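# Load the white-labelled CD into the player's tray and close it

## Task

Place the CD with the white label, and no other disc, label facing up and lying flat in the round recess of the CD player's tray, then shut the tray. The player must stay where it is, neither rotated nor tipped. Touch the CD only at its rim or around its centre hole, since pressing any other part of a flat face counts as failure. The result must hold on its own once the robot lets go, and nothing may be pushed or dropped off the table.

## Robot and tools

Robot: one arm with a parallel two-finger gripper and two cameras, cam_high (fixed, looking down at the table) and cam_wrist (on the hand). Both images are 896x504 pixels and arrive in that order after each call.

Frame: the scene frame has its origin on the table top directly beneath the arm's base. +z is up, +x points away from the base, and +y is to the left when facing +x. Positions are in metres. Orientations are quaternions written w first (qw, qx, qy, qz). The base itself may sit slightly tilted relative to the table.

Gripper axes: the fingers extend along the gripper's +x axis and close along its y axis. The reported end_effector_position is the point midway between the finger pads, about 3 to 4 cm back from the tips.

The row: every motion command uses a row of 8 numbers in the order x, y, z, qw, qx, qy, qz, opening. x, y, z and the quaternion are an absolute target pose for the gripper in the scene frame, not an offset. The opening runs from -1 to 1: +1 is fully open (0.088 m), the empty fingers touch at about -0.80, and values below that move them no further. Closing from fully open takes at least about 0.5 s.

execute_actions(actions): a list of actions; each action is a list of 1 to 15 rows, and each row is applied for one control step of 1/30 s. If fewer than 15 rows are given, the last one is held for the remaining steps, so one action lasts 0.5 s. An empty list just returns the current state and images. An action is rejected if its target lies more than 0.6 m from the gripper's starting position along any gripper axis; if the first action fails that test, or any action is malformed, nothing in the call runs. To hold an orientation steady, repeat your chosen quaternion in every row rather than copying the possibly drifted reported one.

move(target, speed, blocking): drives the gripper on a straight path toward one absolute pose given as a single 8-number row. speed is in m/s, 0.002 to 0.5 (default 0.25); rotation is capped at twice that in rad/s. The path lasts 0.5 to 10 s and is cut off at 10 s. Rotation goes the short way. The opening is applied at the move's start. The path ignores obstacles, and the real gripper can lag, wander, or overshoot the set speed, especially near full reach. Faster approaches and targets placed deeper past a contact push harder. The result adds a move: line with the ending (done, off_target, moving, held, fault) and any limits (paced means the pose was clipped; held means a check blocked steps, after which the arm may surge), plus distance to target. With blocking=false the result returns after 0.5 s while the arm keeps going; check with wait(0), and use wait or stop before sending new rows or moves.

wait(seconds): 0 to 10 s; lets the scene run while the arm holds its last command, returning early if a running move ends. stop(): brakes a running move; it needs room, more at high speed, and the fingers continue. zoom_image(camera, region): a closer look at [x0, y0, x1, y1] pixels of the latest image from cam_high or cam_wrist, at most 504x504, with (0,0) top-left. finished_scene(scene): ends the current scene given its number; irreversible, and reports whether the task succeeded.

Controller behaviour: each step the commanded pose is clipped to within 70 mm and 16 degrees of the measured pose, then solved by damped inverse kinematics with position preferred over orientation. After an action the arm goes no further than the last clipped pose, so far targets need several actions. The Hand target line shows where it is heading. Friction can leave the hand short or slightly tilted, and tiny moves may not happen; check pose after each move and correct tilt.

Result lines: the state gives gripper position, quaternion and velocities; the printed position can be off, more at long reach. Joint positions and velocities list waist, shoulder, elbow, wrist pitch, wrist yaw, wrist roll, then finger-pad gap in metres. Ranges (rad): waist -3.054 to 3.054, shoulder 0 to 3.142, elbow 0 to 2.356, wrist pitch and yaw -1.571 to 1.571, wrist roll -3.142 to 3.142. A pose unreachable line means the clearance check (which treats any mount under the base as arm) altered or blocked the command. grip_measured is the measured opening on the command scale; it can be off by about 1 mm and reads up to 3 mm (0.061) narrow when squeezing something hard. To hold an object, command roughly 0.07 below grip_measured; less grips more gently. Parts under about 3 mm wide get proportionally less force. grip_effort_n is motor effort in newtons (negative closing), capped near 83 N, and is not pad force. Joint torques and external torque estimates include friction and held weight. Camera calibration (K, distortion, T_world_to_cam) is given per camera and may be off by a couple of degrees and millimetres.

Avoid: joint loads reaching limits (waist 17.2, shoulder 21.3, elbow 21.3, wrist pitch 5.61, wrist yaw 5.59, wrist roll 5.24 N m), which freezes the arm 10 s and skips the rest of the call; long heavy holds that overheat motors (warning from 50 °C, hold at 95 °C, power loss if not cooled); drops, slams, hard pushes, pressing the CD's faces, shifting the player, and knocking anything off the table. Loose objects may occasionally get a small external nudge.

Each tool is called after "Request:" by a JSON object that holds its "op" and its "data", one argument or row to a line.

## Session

Request:
{"op": "execute_actions", "data": {
  "actions": []
}}

Scene clock: 0.00 s.
end_effector_position=(+0.5680, +0.1049, +0.2927) grip_measured=+0.831 grip_effort_n=n/a end_effector_quat_wxyz=(+0.468, +0.850, +0.195, -0.142) end_effector_velocity=(-0.001, +0.003, -0.002) end_effector_angular_velocity=(-0.011, -0.000, +0.016)
Joint positions: [0.825 1.837 1.359 0.523 0.774 1.331 0.08 ]
Joint velocities: [-0.002  0.002 -0.002 -0.007 -0.007 -0.007  0.   ]
Joint torques (N m, as the arm reports them, + toward a larger angle): no reading
External joint torques (N m, as the arm's controller estimates them; a push from outside toward a larger angle lowers the number): no reading
Motor temperatures (°C, as the motors report them): [28 25 29 29 27 25]
Heat: hottest elbow 29 °C (+0.0 °C/min).
Hand target: +0.568, +0.105, +0.293; +0.468, +0.850, +0.195, -0.142
camera_calibration (this result's frames):
cam_wrist: T_world_to_cam=[[-0.46174, 0.447551, -0.765829, 0.447494], [-0.295327, 0.736551, 0.608502, -0.0569298], [0.836408, 0.50714, -0.207921, -0.389981], [0, 0, 0, 1]] pos_world=[0.515996, 0.0394304, 0.29626]

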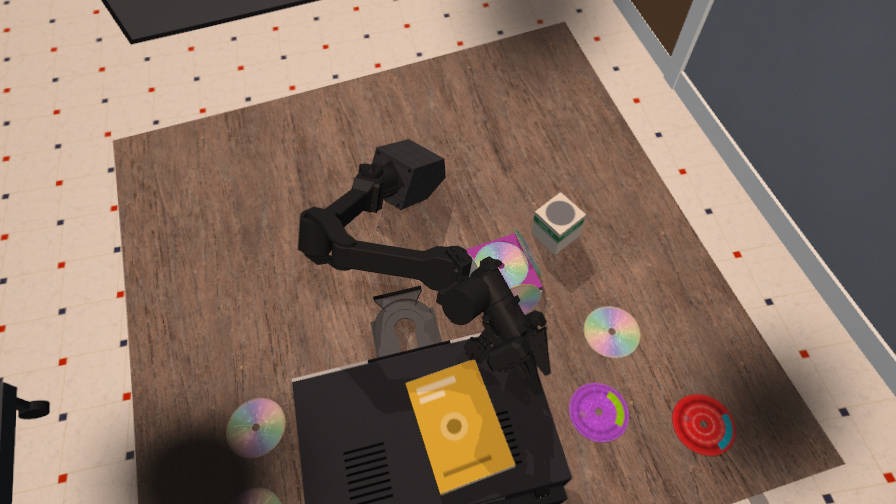

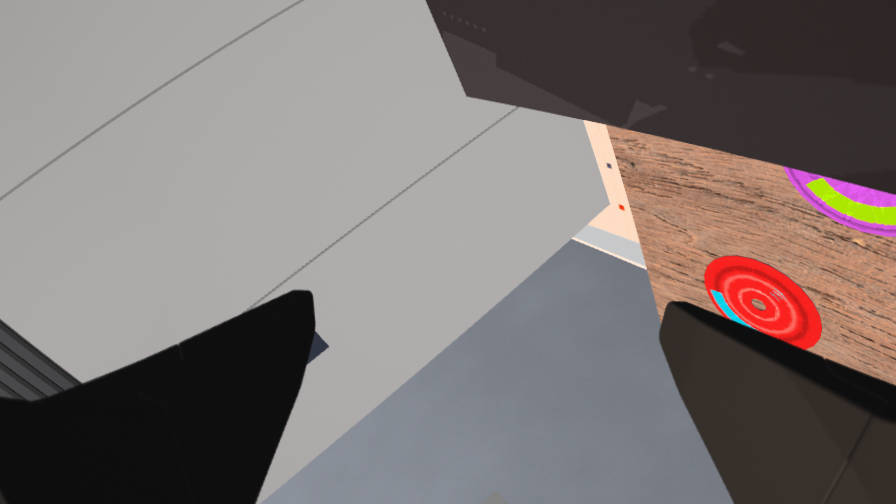

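Request:
{"op": "move", "data": {
  "target": [0.42,0.08,0.31,0.6066,0.536,0.543,0.224,1],
  "speed": 0.35
}}

Request:
{"op": "move", "data": {
  "target": [0.335,-0.06,0.25,0.779,-0.206,0.496,0.323,1],
  "speed": 0.35
}}

Request:
{"op": "zoom_image", "data": {
  "camera": "cam_high",
  "region": [430, 200, 600, 340]
}}

Scene clock: 9.00 s.
end_effector_position=(+0.4191, +0.0812, +0.3041) grip_measured=+0.991 grip_effort_n=16.0 end_effector_quat_wxyz=(+0.609, +0.532, +0.547, +0.217) end_effector_velocity=(-0.005, -0.000, -0.003) end_effector_angular_velocity=(-0.008, +0.003, +0.023)
Joint positions: [ 0.813  1.413  1.332 -0.656  0.175  0.824  0.088]
Joint velocities: [-0.002 -0.002 -0.002 -0.022 -0.007 -0.007  0.   ]
Joint torques (N m, as the arm reports them, + toward a larger angle): [ 5.32 -1.8   6.11  0.88 -0.64 -0.16]
External joint torques (N m, as the arm's controller estimates them; a push from outside toward a larger angle lowers the number): [ 0.48  0.43  2.16 -0.12 -0.17 -0.11]
Motor temperatures (°C, as the motors report them): [31 26 30 29 27 25]
Heat: hottest waist 31 °C (+13.3 °C/min).
Hand target: +0.420, +0.080, +0.309; +0.609, +0.534, +0.543, +0.223
Off the commanded pose: 0.006 m, 1 deg.
move: done
camera_calibration (this result's frames):
cam_wrist: T_world_to_cam=[[-0.273398, -0.353475, -0.8946, 0.423348], [-0.960513, 0.0503795, 0.273636, 0.345955], [-0.051654, 0.934086, -0.353291, 0.130728], [0, 0, 0, 1]] pos_world=[0.454789, 0.0101027, 0.330246]

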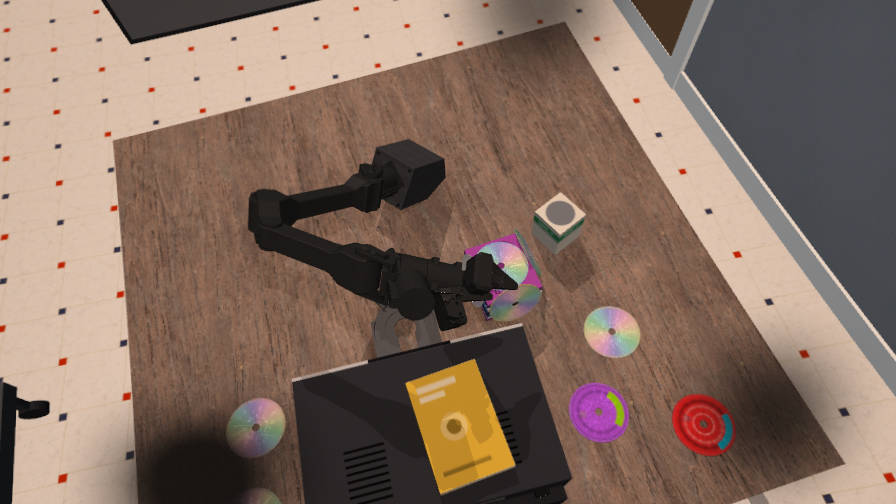

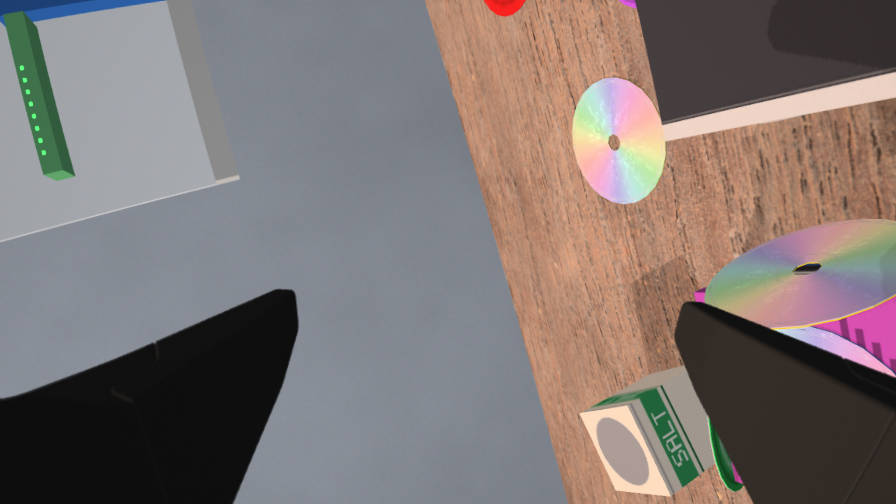

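Scene clock: 11.73 s.
end_effector_position=(+0.3370, -0.0604, +0.2510) grip_measured=+0.991 grip_effort_n=16.0 end_effector_quat_wxyz=(+0.782, -0.200, +0.495, +0.322) end_effector_velocity=(-0.003, +0.000, -0.002) end_effector_angular_velocity=(-0.005, +0.006, +0.017)
Joint positions: [ 0.982  1.21   1.309 -1.392  0.901 -0.153  0.088]
Joint velocities: [-0.002 -0.002 -0.007 -0.007 -0.007 -0.007 -0.   ]
Joint torques (N m, as the arm reports them, + toward a larger angle): [ 3.4   0.15  2.7   0.64  0.1  -0.13]
External joint torques (N m, as the arm's controller estimates them; a push from outside toward a larger angle lowers the number): [ 0.46 -0.04 -0.53 -0.16  0.17 -0.13]
Motor temperatures (°C, as the motors report them): [31 26 30 29 27 25]
Heat: hottest waist 31 °C (+10.2 °C/min).
Hand target: +0.335, -0.060, +0.250; +0.781, -0.206, +0.494, +0.322
Off the commanded pose: 0.002 m, 1 deg.
move: done
camera_calibration (this result's frames):
cam_wrist: T_world_to_cam=[[0.731683, -0.681589, 0.00866889, -0.281913], [-0.679887, -0.73065, -0.0624845, 0.231346], [0.0489227, 0.039825, -0.998008, 0.313934], [0, 0, 0, 1]] pos_world=[0.348202, -0.0356178, 0.330208]

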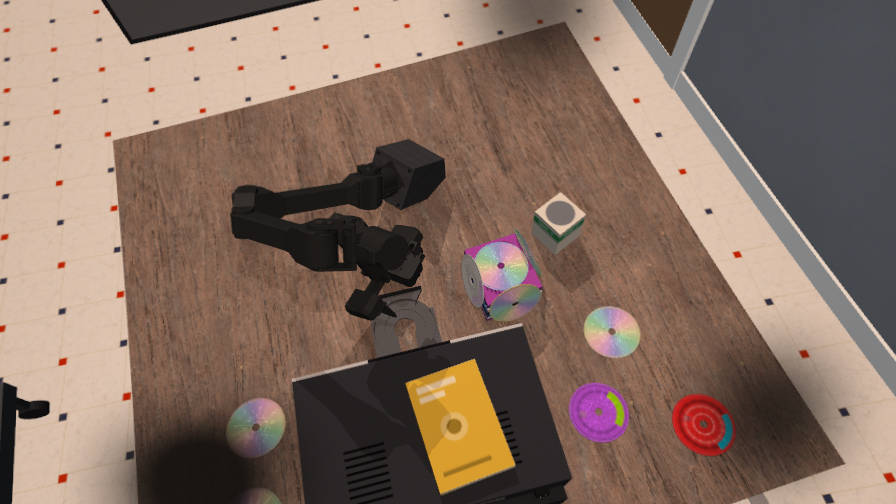

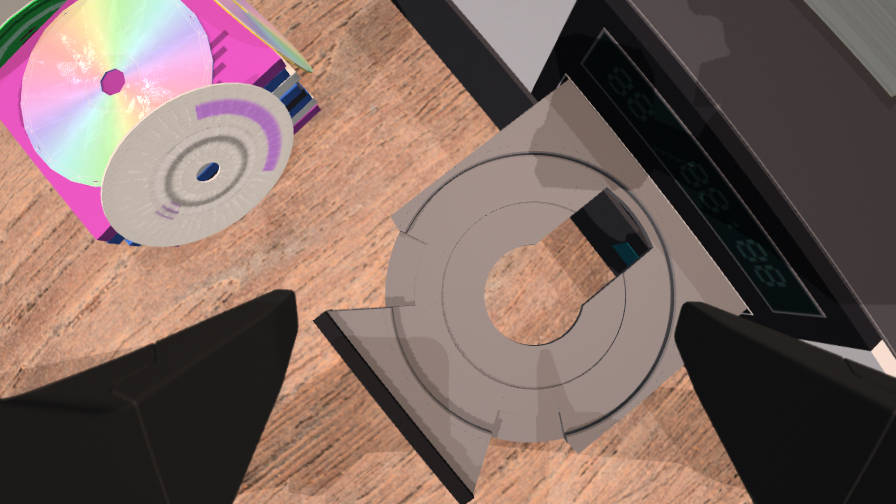

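Region (430, 200, 600, 340) of cam_high's 896x504 image, scaled by 2.965, with more detail than that image has; it fills the top 415 rows of this view, and the rest is white.

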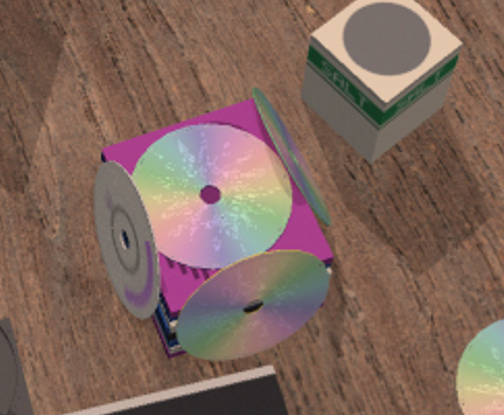

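Request:
{"op": "move", "data": {
  "target": [0.284,0.085,0.175,0.766,0,0.643,0,-0.75],
  "speed": 0.3
}}

Request:
{"op": "move", "data": {
  "target": [0.283,0.094,0.147,0.766,0,0.643,0,-0.75],
  "speed": 0.05
}}

Scene clock: 52.47 s.
end_effector_position=(+0.2843, +0.0835, +0.1737) grip_measured=-0.747 grip_effort_n=-18.4 end_effector_quat_wxyz=(+0.768, -0.003, +0.640, +0.001) end_effector_velocity=(-0.007, -0.001, -0.004) end_effector_angular_velocity=(-0.022, +0.031, +0.037)
Joint positions: [ 1.057  1.797  1.119 -1.293  0.99   1.187  0.002]
Joint velocities: [-0.002  0.012 -0.007 -0.022 -0.022 -0.007  0.   ]
Joint torques (N m, as the arm reports them, + toward a larger angle): [ 5.51 -1.29  5.84  0.04 -0.03  0.04]
External joint torques (N m, as the arm's controller estimates them; a push from outside toward a larger angle lowers the number): [ 0.31  1.17  2.05 -0.24 -0.18  0.04]
Motor temperatures (°C, as the motors report them): [31 25 30 29 27 25]
Heat: hottest waist 31 °C (+2.3 °C/min).
Hand target: +0.285, +0.086, +0.176; +0.767, +0.000, +0.641, +0.002
Off the commanded pose: 0.002 m, 1 deg.
move: done
camera_calibration (this result's frames):
cam_wrist: T_world_to_cam=[[0.0519242, -0.998631, 0.00632718, 0.0755119], [-0.978724, -0.0496277, 0.199089, 0.278512], [-0.198502, -0.0165301, -0.979961, 0.305506], [0, 0, 0, 1]] pos_world=[0.329309, 0.0942805, 0.243458]

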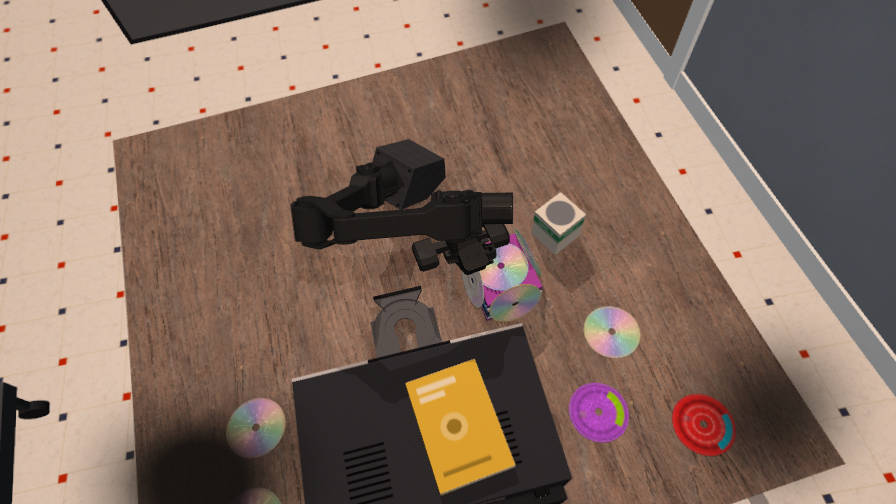

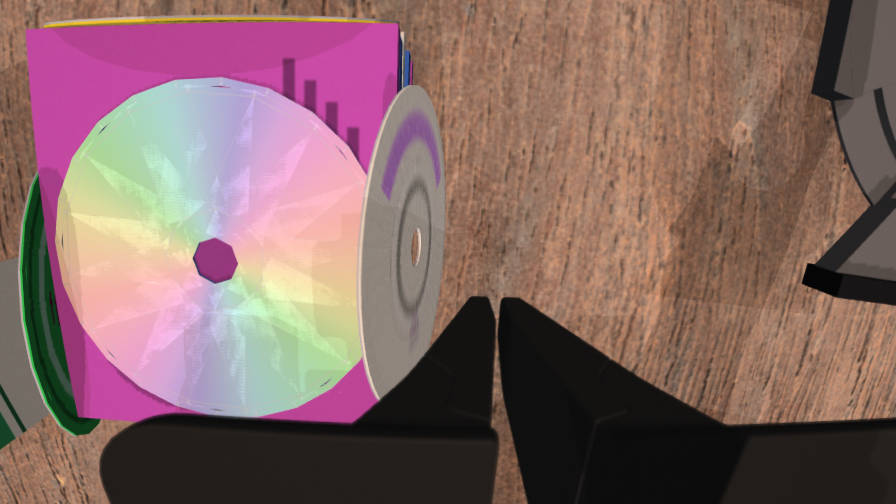

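Scene clock: 53.37 s.
end_effector_position=(+0.2846, +0.0942, +0.1496) grip_measured=-0.747 grip_effort_n=-18.8 end_effector_quat_wxyz=(+0.765, +0.007, +0.644, -0.001) end_effector_velocity=(-0.004, -0.000, -0.001) end_effector_angular_velocity=(-0.010, +0.009, +0.037)
Joint positions: [ 0.997  1.808  1.057 -1.123  0.998  1.094  0.002]
Joint velocities: [ 0.002  0.002 -0.007 -0.007 -0.007 -0.022  0.   ]
Joint torques (N m, as the arm reports them, + toward a larger angle): [ 5.13 -1.59  3.19  0.47  0.27 -0.12]
External joint torques (N m, as the arm's controller estimates them; a push from outside toward a larger angle lowers the number): [-0.22  1.26 -0.59  0.16  0.13 -0.12]
Motor temperatures (°C, as the motors report them): [31 25 30 29 27 25]
Heat: hottest waist 31 °C (+2.2 °C/min).
Hand target: +0.283, +0.094, +0.147; +0.766, -0.000, +0.643, -0.000
Off the commanded pose: 0.003 m, 1 deg.
move: done
camera_calibration (this result's frames):
cam_wrist: T_world_to_cam=[[0.03664, -0.999301, -0.00748347, 0.0927678], [-0.977508, -0.0373953, 0.207557, 0.281373], [-0.207692, -0.000289737, -0.978194, 0.282947], [0, 0, 0, 1]] pos_world=[0.330411, 0.103307, 0.21907]

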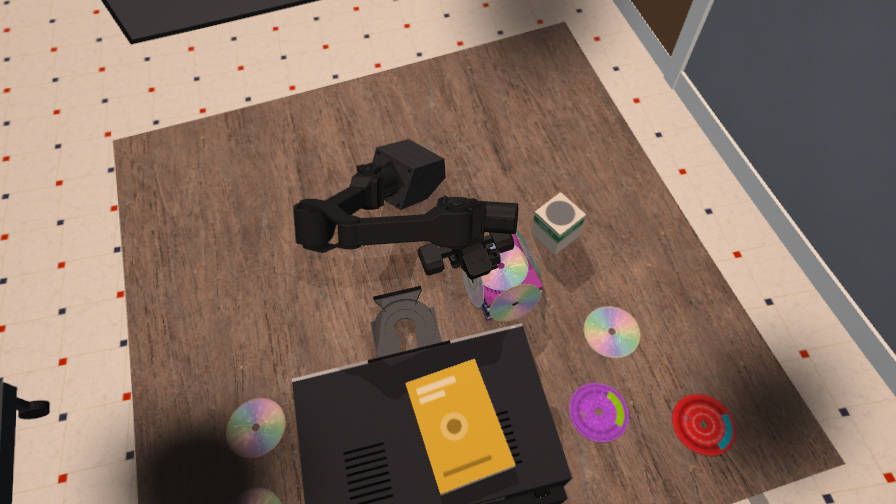

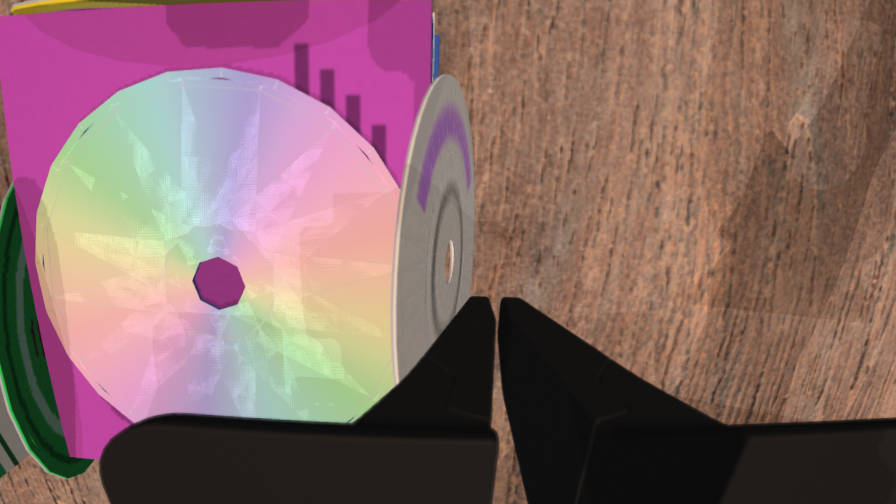

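Request:
{"op": "move", "data": {
  "target": [0.285,0.115,0.150,0.766,0,0.643,0,-0.75],
  "speed": 0.015
}}

Request:
{"op": "move", "data": {
  "target": [0.285,0.118,0.147,0.766,0,0.643,0,-0.75],
  "speed": 0.006
}}

Scene clock: 60.87 s.
end_effector_position=(+0.2837, +0.1126, +0.1476) grip_measured=-0.747 grip_effort_n=-18.4 end_effector_quat_wxyz=(+0.765, -0.003, +0.644, -0.001) end_effector_velocity=(+0.002, +0.001, -0.000) end_effector_angular_velocity=(+0.012, +0.007, -0.024)
Joint positions: [ 1.011  1.894  1.1   -1.122  0.998  1.121  0.002]
Joint velocities: [-0.007 -0.002  0.007  0.007 -0.007  0.007 -0.   ]
Joint torques (N m, as the arm reports them, + toward a larger angle): [ 6.06 -1.57  5.72  0.08  0.07  0.09]
External joint torques (N m, as the arm's controller estimates them; a push from outside toward a larger angle lowers the number): [ 0.52  1.64  1.91 -0.22 -0.08  0.09]
Motor temperatures (°C, as the motors report them): [32 25 30 29 27 25]
Heat: hottest waist 32 °C (+3.0 °C/min).
Hand target: +0.285, +0.115, +0.150; +0.766, -0.000, +0.643, +0.000
Off the commanded pose: 0.004 m, 0 deg.
move: done
camera_calibration (this result's frames):
cam_wrist: T_world_to_cam=[[0.0489338, -0.998778, 0.0069192, 0.105561], [-0.976742, -0.046404, 0.209336, 0.282096], [-0.208759, -0.0170019, -0.977819, 0.282985], [0, 0, 0, 1]] pos_world=[0.329445, 0.123334, 0.216925]

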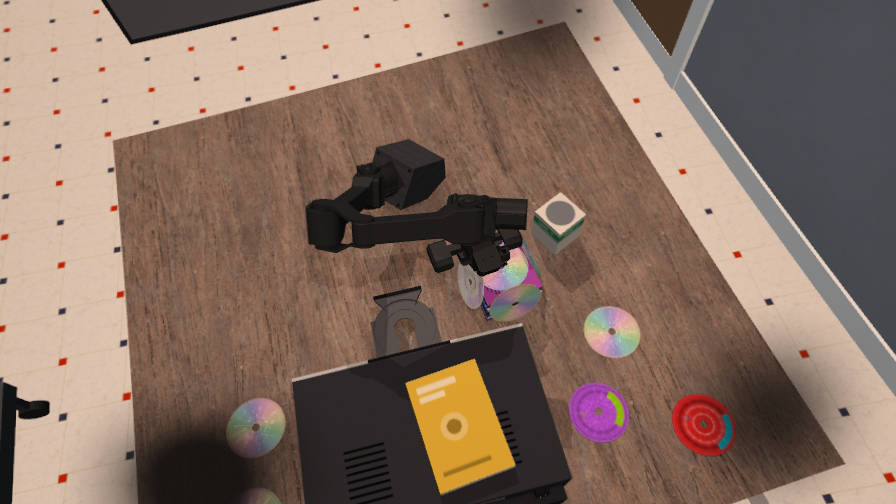

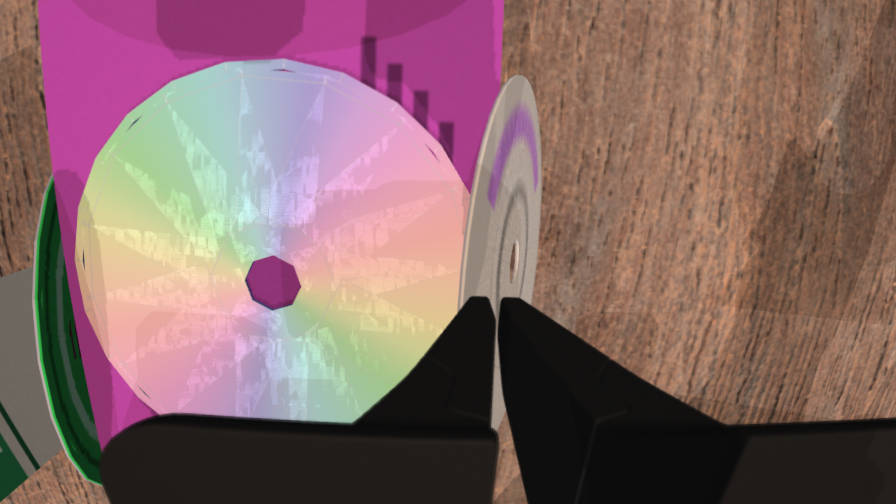

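Scene clock: 62.00 s.
end_effector_position=(+0.2832, +0.1160, +0.1462) grip_measured=-0.747 grip_effort_n=-18.4 end_effector_quat_wxyz=(+0.765, -0.001, +0.644, -0.000) end_effector_velocity=(-0.001, -0.003, -0.001) end_effector_angular_velocity=(-0.013, -0.002, +0.014)
Joint positions: [ 1.011  1.904  1.1   -1.108  0.998  1.12   0.002]
Joint velocities: [-0.002 -0.002 -0.007 -0.007  0.007 -0.007  0.   ]
Joint torques (N m, as the arm reports them, + toward a larger angle): [ 5.64 -1.89  5.45  0.5   0.13 -0.07]
External joint torques (N m, as the arm's controller estimates them; a push from outside toward a larger angle lowers the number): [-0.02  1.36  1.63  0.2  -0.03 -0.08]
Motor temperatures (°C, as the motors report them): [32 25 30 29 27 25]
Heat: hottest waist 32 °C (+3.0 °C/min).
Hand target: +0.285, +0.118, +0.147; +0.766, +0.000, +0.643, -0.000
Off the commanded pose: 0.003 m, 0 deg.
move: done
camera_calibration (this result's frames):
cam_wrist: T_world_to_cam=[[0.047596, -0.998855, 0.00484247, 0.109649], [-0.976992, -0.045544, 0.208358, 0.28222], [-0.207898, -0.014648, -0.978041, 0.281027], [0, 0, 0, 1]] pos_world=[0.328933, 0.126493, 0.215522]

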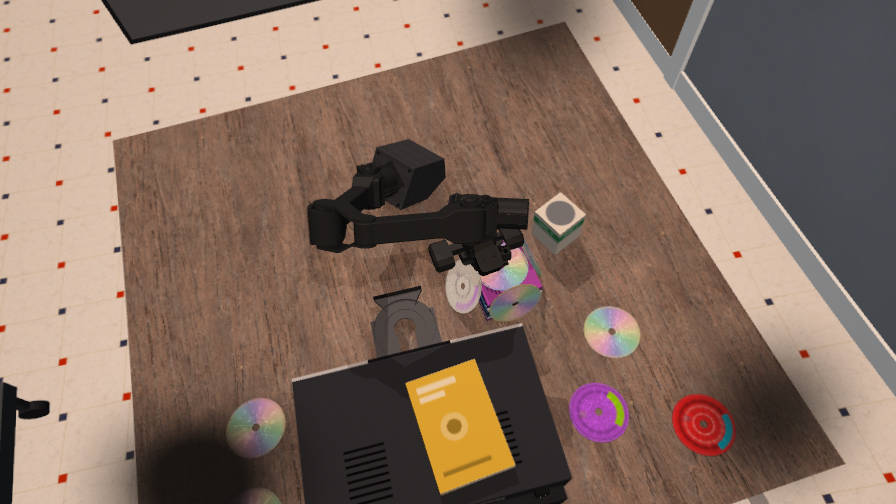

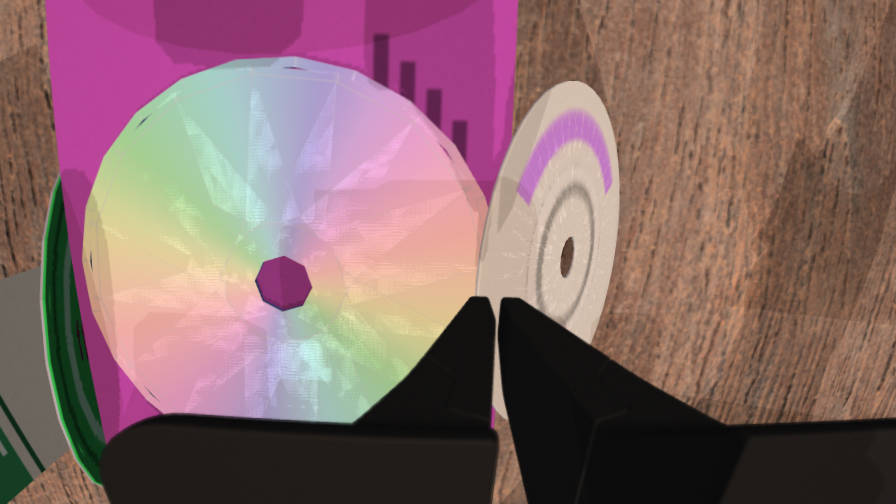

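Request:
{"op": "move", "data": {
  "target": [0.27,0.116,0.22,0.766,0,0.643,0,-0.75],
  "speed": 0.1
}}

Request:
{"op": "zoom_image", "data": {
  "camera": "cam_high",
  "region": [400,130,700,350]
}}

Scene clock: 82.60 s.
end_effector_position=(+0.2701, +0.1141, +0.2174) grip_measured=-0.747 grip_effort_n=-18.8 end_effector_quat_wxyz=(+0.767, -0.002, +0.642, +0.000) end_effector_velocity=(-0.003, -0.004, -0.001) end_effector_angular_velocity=(-0.024, +0.027, +0.016)
Joint positions: [ 1.208  1.957  1.309 -1.512  0.914  1.421  0.002]
Joint velocities: [-0.002  0.007  0.007 -0.037 -0.022  0.007 -0.   ]
Joint torques (N m, as the arm reports them, + toward a larger angle): [ 5.86 -1.74  5.82  0.02 -0.08  0.05]
External joint torques (N m, as the arm's controller estimates them; a push from outside toward a larger angle lowers the number): [ 0.41  1.09  1.78 -0.22 -0.25  0.05]
Motor temperatures (°C, as the motors report them): [34 26 31 29 27 25]
Heat: hottest waist 34 °C (+3.0 °C/min).
Hand target: +0.270, +0.116, +0.220; +0.766, +0.001, +0.643, +0.001
Off the commanded pose: 0.003 m, 0 deg.
move: done
camera_calibration (this result's frames):
cam_wrist: T_world_to_cam=[[0.0492558, -0.998771, 0.00556532, 0.107408], [-0.978156, -0.047111, 0.202463, 0.256251], [-0.201952, -0.0154162, -0.979274, 0.346717], [0, 0, 0, 1]] pos_world=[0.315384, 0.124693, 0.287052]

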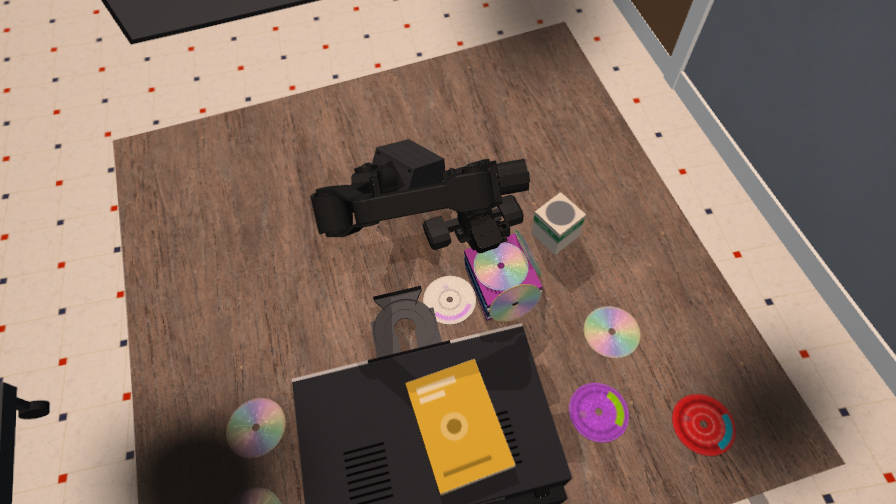

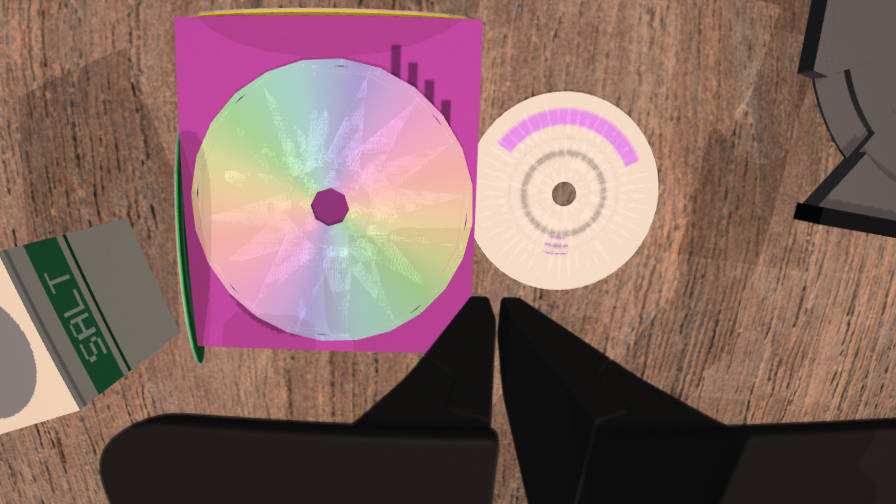

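Region (400, 130, 700, 350) of cam_high's 896x504 image, scaled by 1.680, with more detail than that image has; it fills the top 370 rows of this view, and the rest is white.

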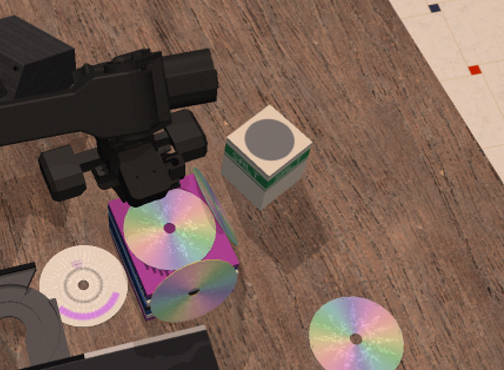

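Request:
{"op": "move", "data": {
  "target": [0.255,0.035,0.15,0.380,-0.596,0.380,0.596,0.46],
  "speed": 0.3
}}

Request:
{"op": "move", "data": {
  "target": [0.264,0.028,0.085,0.380,-0.596,0.380,0.596,0.46],
  "speed": 0.06
}}

Scene clock: 107.87 s.
end_effector_position=(+0.2563, +0.0360, +0.1508) grip_measured=+0.457 grip_effort_n=16.0 end_effector_quat_wxyz=(-0.380, +0.596, -0.381, -0.595) end_effector_velocity=(-0.002, -0.001, -0.001) end_effector_angular_velocity=(-0.002, +0.010, +0.026)
Joint positions: [ 0.956  1.619  0.991 -1.338  0.863 -0.871  0.061]
Joint velocities: [-0.002 -0.002 -0.002 -0.007 -0.007 -0.022 -0.   ]
Joint torques (N m, as the arm reports them, + toward a larger angle): [ 4.08 -1.98  2.98  0.37 -0.07 -0.04]
External joint torques (N m, as the arm's controller estimates them; a push from outside toward a larger angle lowers the number): [-0.27  0.01 -0.61  0.18 -0.02 -0.04]
Motor temperatures (°C, as the motors report them): [36 26 32 28 27 25]
Heat: hottest waist 36 °C (+5.1 °C/min).
Hand target: +0.255, +0.035, +0.150; -0.379, +0.597, -0.381, -0.596
Off the commanded pose: 0.002 m, 0 deg.
move: done
camera_calibration (this result's frames):
cam_wrist: T_world_to_cam=[[0.887446, 0.460866, -0.00648264, -0.235092], [0.429648, -0.822078, 0.373619, -0.106202], [0.166859, -0.334352, -0.92756, 0.186579], [0, 0, 0, 1]] pos_world=[0.223129, 0.0834225, 0.211218]

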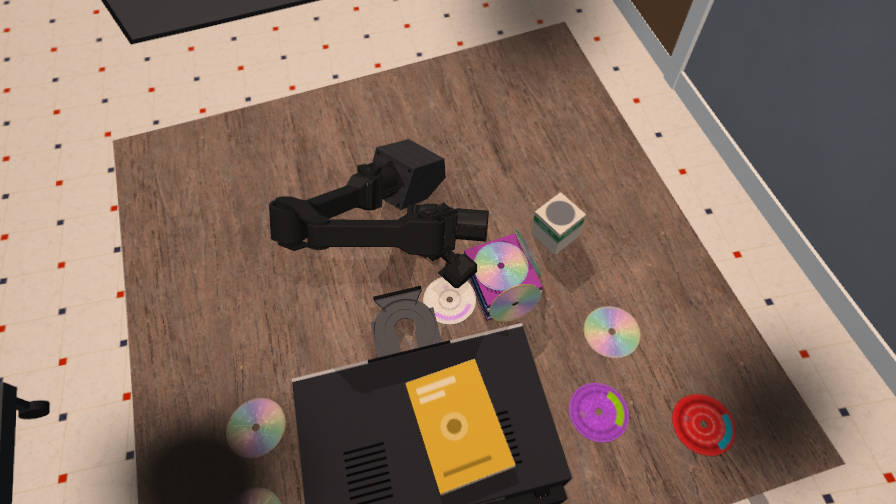

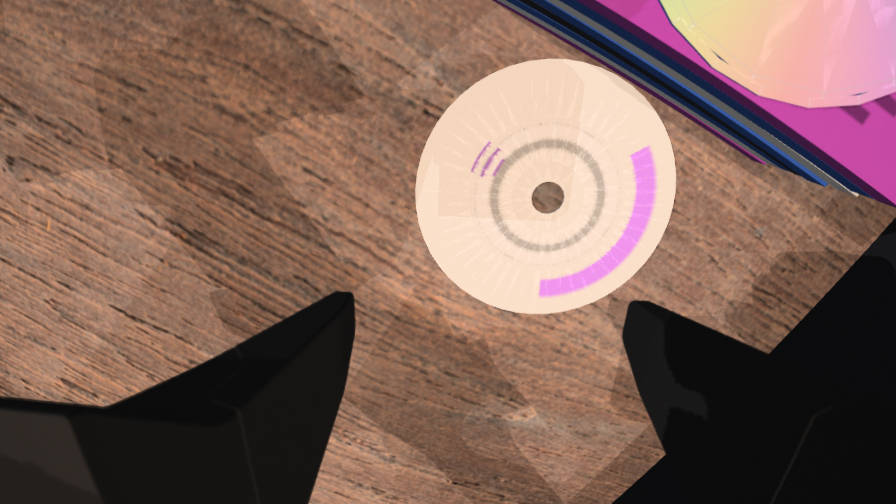

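Scene clock: 109.33 s.
end_effector_position=(+0.2647, +0.0297, +0.0859) grip_measured=+0.457 grip_effort_n=16.5 end_effector_quat_wxyz=(-0.380, +0.594, -0.381, -0.598) end_effector_velocity=(-0.006, -0.001, -0.002) end_effector_angular_velocity=(+0.008, +0.025, +0.042)
Joint positions: [ 0.71   1.562  0.821 -0.928  0.917 -1.252  0.061]
Joint velocities: [-0.007 -0.007 -0.012 -0.007 -0.022 -0.037  0.   ]
Joint torques (N m, as the arm reports them, + toward a larger angle): [ 3.94 -2.71  2.41  0.35  0.09 -0.13]
External joint torques (N m, as the arm's controller estimates them; a push from outside toward a larger angle lowers the number): [-0.33 -0.12 -0.58  0.21  0.15 -0.13]
Motor temperatures (°C, as the motors report them): [36 26 32 28 27 25]
Heat: hottest waist 36 °C (+5.0 °C/min).
Hand target: +0.264, +0.028, +0.085; -0.379, +0.596, -0.381, -0.596
Off the commanded pose: 0.002 m, 0 deg.
move: done
camera_calibration (this result's frames):
cam_wrist: T_world_to_cam=[[0.886827, 0.461999, -0.00976931, -0.239601], [0.432755, -0.822906, 0.36817, -0.0910729], [0.162055, -0.330731, -0.929707, 0.124237], [0, 0, 0, 1]] pos_world=[0.231763, 0.0768398, 0.146694]

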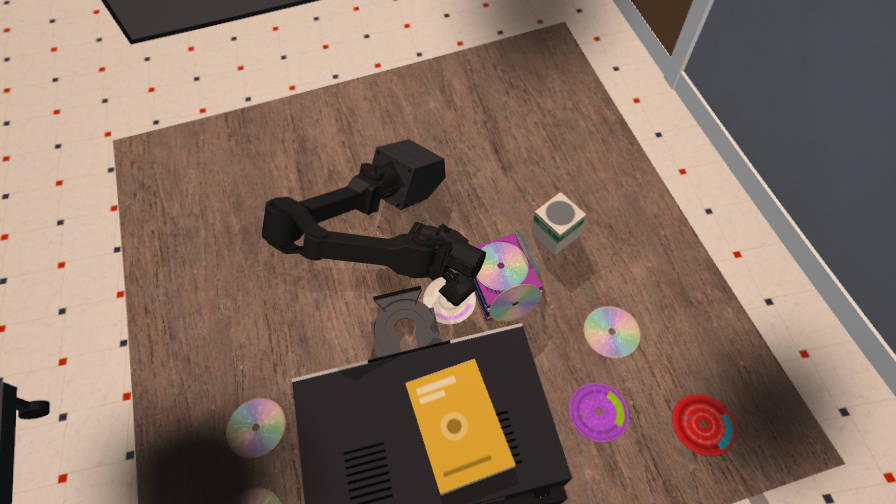

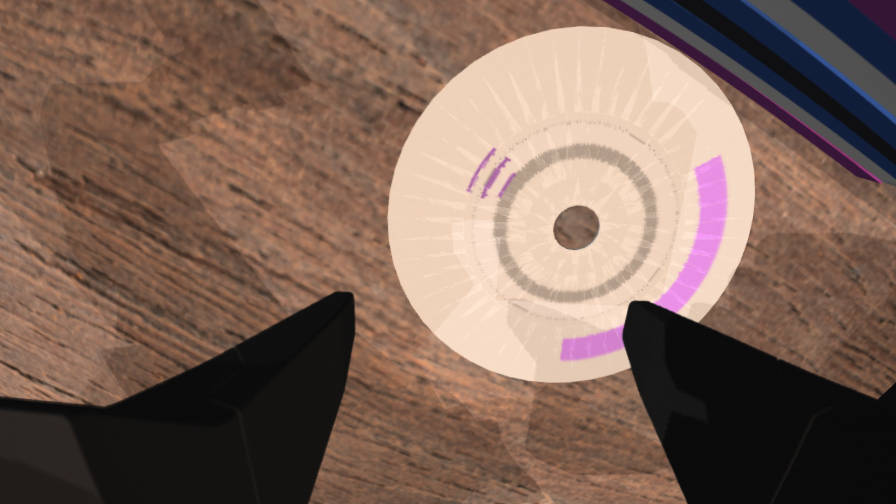

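Request:
{"op": "move", "data": {
  "target": [0.260,0.0317,0.052,0.380,-0.596,0.380,0.596,0.46],
  "speed": 0.03
}}

Request:
{"op": "zoom_image", "data": {
  "camera": "cam_high",
  "region": [340,200,560,350]
}}

Scene clock: 116.80 s.
end_effector_position=(+0.2624, +0.0322, +0.0541) grip_measured=+0.457 grip_effort_n=16.0 end_effector_quat_wxyz=(-0.386, +0.593, -0.380, -0.595) end_effector_velocity=(-0.006, +0.002, -0.002) end_effector_angular_velocity=(+0.012, +0.022, +0.049)
Joint positions: [ 0.609  1.565  0.724 -0.68   0.918 -1.423  0.061]
Joint velocities: [-0.002  0.002 -0.007 -0.007 -0.022 -0.037 -0.   ]
Joint torques (N m, as the arm reports them, + toward a larger angle): [ 4.02 -1.59  2.06  0.39  0.09 -0.09]
External joint torques (N m, as the arm's controller estimates them; a push from outside toward a larger angle lowers the number): [-0.21  1.23 -0.59  0.24  0.16 -0.09]
Motor temperatures (°C, as the motors report them): [35 26 31 28 27 25]
Heat: hottest waist 35 °C (+4.0 °C/min).
Hand target: +0.260, +0.032, +0.052; -0.380, +0.596, -0.381, -0.596
Off the commanded pose: 0.003 m, 1 deg.
move: done
camera_calibration (this result's frames):
cam_wrist: T_world_to_cam=[[0.890559, 0.454868, -0.000594486, -0.240297], [0.423559, -0.828784, 0.365671, -0.0735255], [0.165839, -0.325903, -0.930744, 0.0948584], [0, 0, 0, 1]] pos_world=[0.22941, 0.0792814, 0.115032]

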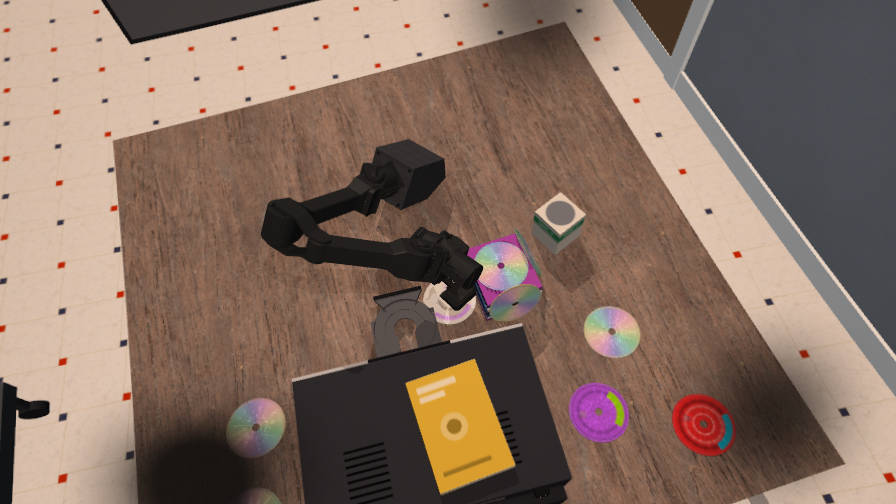

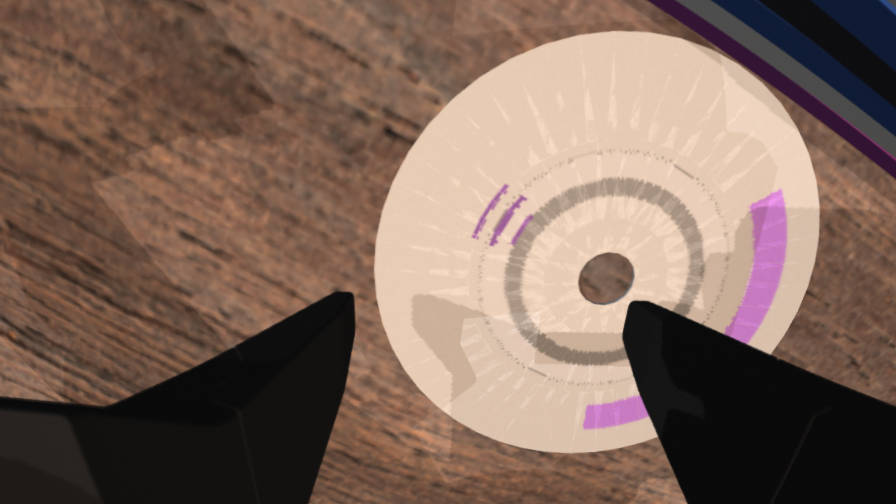

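Region (340, 200, 560, 350) of cam_high's 896x504 image, scaled by 2.291, with more detail than that image has; it fills the top 344 rows of this view, and the rest is white.

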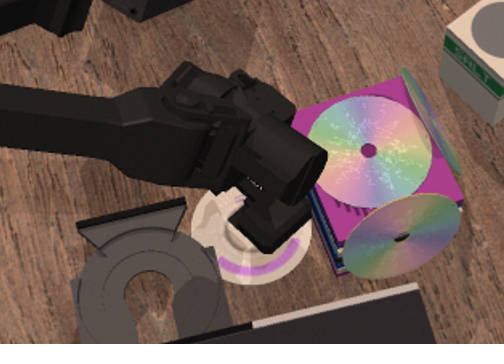

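Request:
{"op": "move", "data": {
  "target": [0.258,0.033,0.042,0.380,-0.596,0.380,0.596,0.46],
  "speed": 0.015
}}

Request:
{"op": "zoom_image", "data": {
  "camera": "cam_wrist",
  "region": [300,230,740,410]
}}

Scene clock: 124.23 s.
end_effector_position=(+0.2608, +0.0333, +0.0440) grip_measured=+0.457 grip_effort_n=16.5 end_effector_quat_wxyz=(-0.386, +0.594, -0.380, -0.595) end_effector_velocity=(-0.001, -0.001, +0.000) end_effector_angular_velocity=(+0.004, +0.006, +0.008)
Joint positions: [ 0.579  1.574  0.695 -0.601  0.918 -1.473  0.061]
Joint velocities: [-0.002 -0.007 -0.002 -0.007 -0.007 -0.007 -0.   ]
Joint torques (N m, as the arm reports them, + toward a larger angle): [ 3.91 -1.64  1.99  0.33  0.03 -0.08]
External joint torques (N m, as the arm's controller estimates them; a push from outside toward a larger angle lowers the number): [-0.29  1.35 -0.62  0.16  0.09 -0.08]
Motor temperatures (°C, as the motors report them): [34 26 31 28 27 25]
Heat: hottest waist 34 °C (+2.0 °C/min).
Hand target: +0.258, +0.033, +0.042; -0.380, +0.596, -0.380, -0.596
Off the commanded pose: 0.003 m, 1 deg.
move: done
camera_calibration (this result's frames):
cam_wrist: T_world_to_cam=[[0.890612, 0.454762, 0.00076075, -0.239418], [0.422688, -0.828411, 0.367519, -0.0681371], [0.167764, -0.326995, -0.930016, 0.0855486], [0, 0, 0, 1]] pos_world=[0.227678, 0.0804067, 0.104785]

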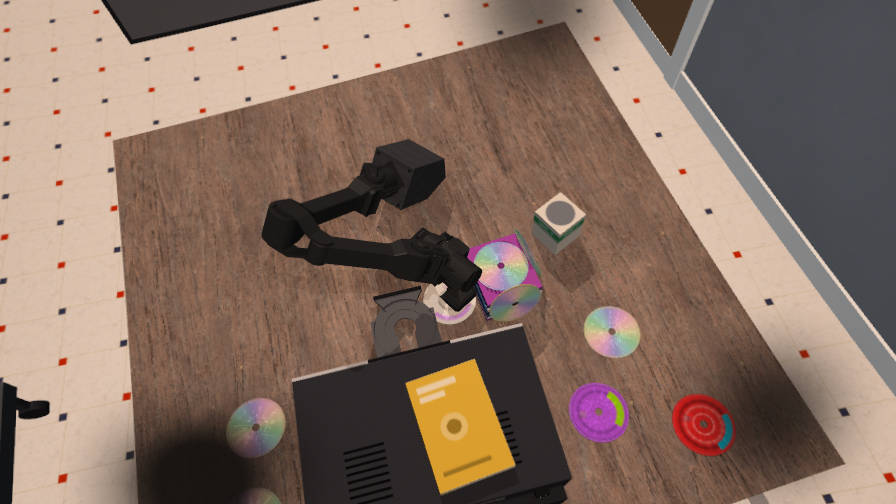

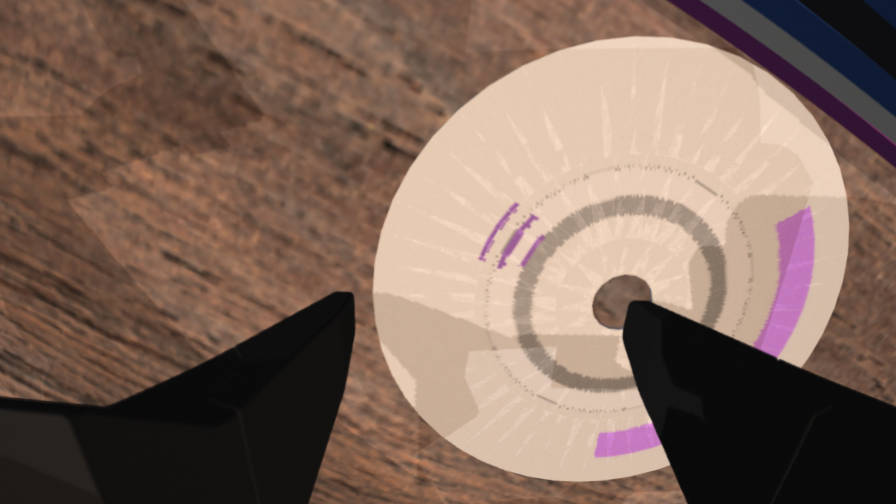

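Region (300, 230, 740, 410) of cam_wrist's 896x504 image, scaled by 1.145, with more detail than that image has; it fills the top 206 rows of this view, and the rest is white.

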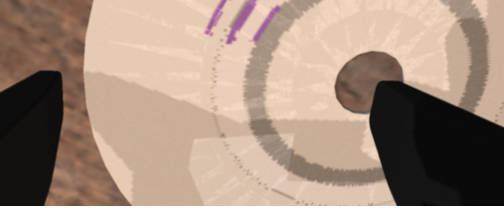

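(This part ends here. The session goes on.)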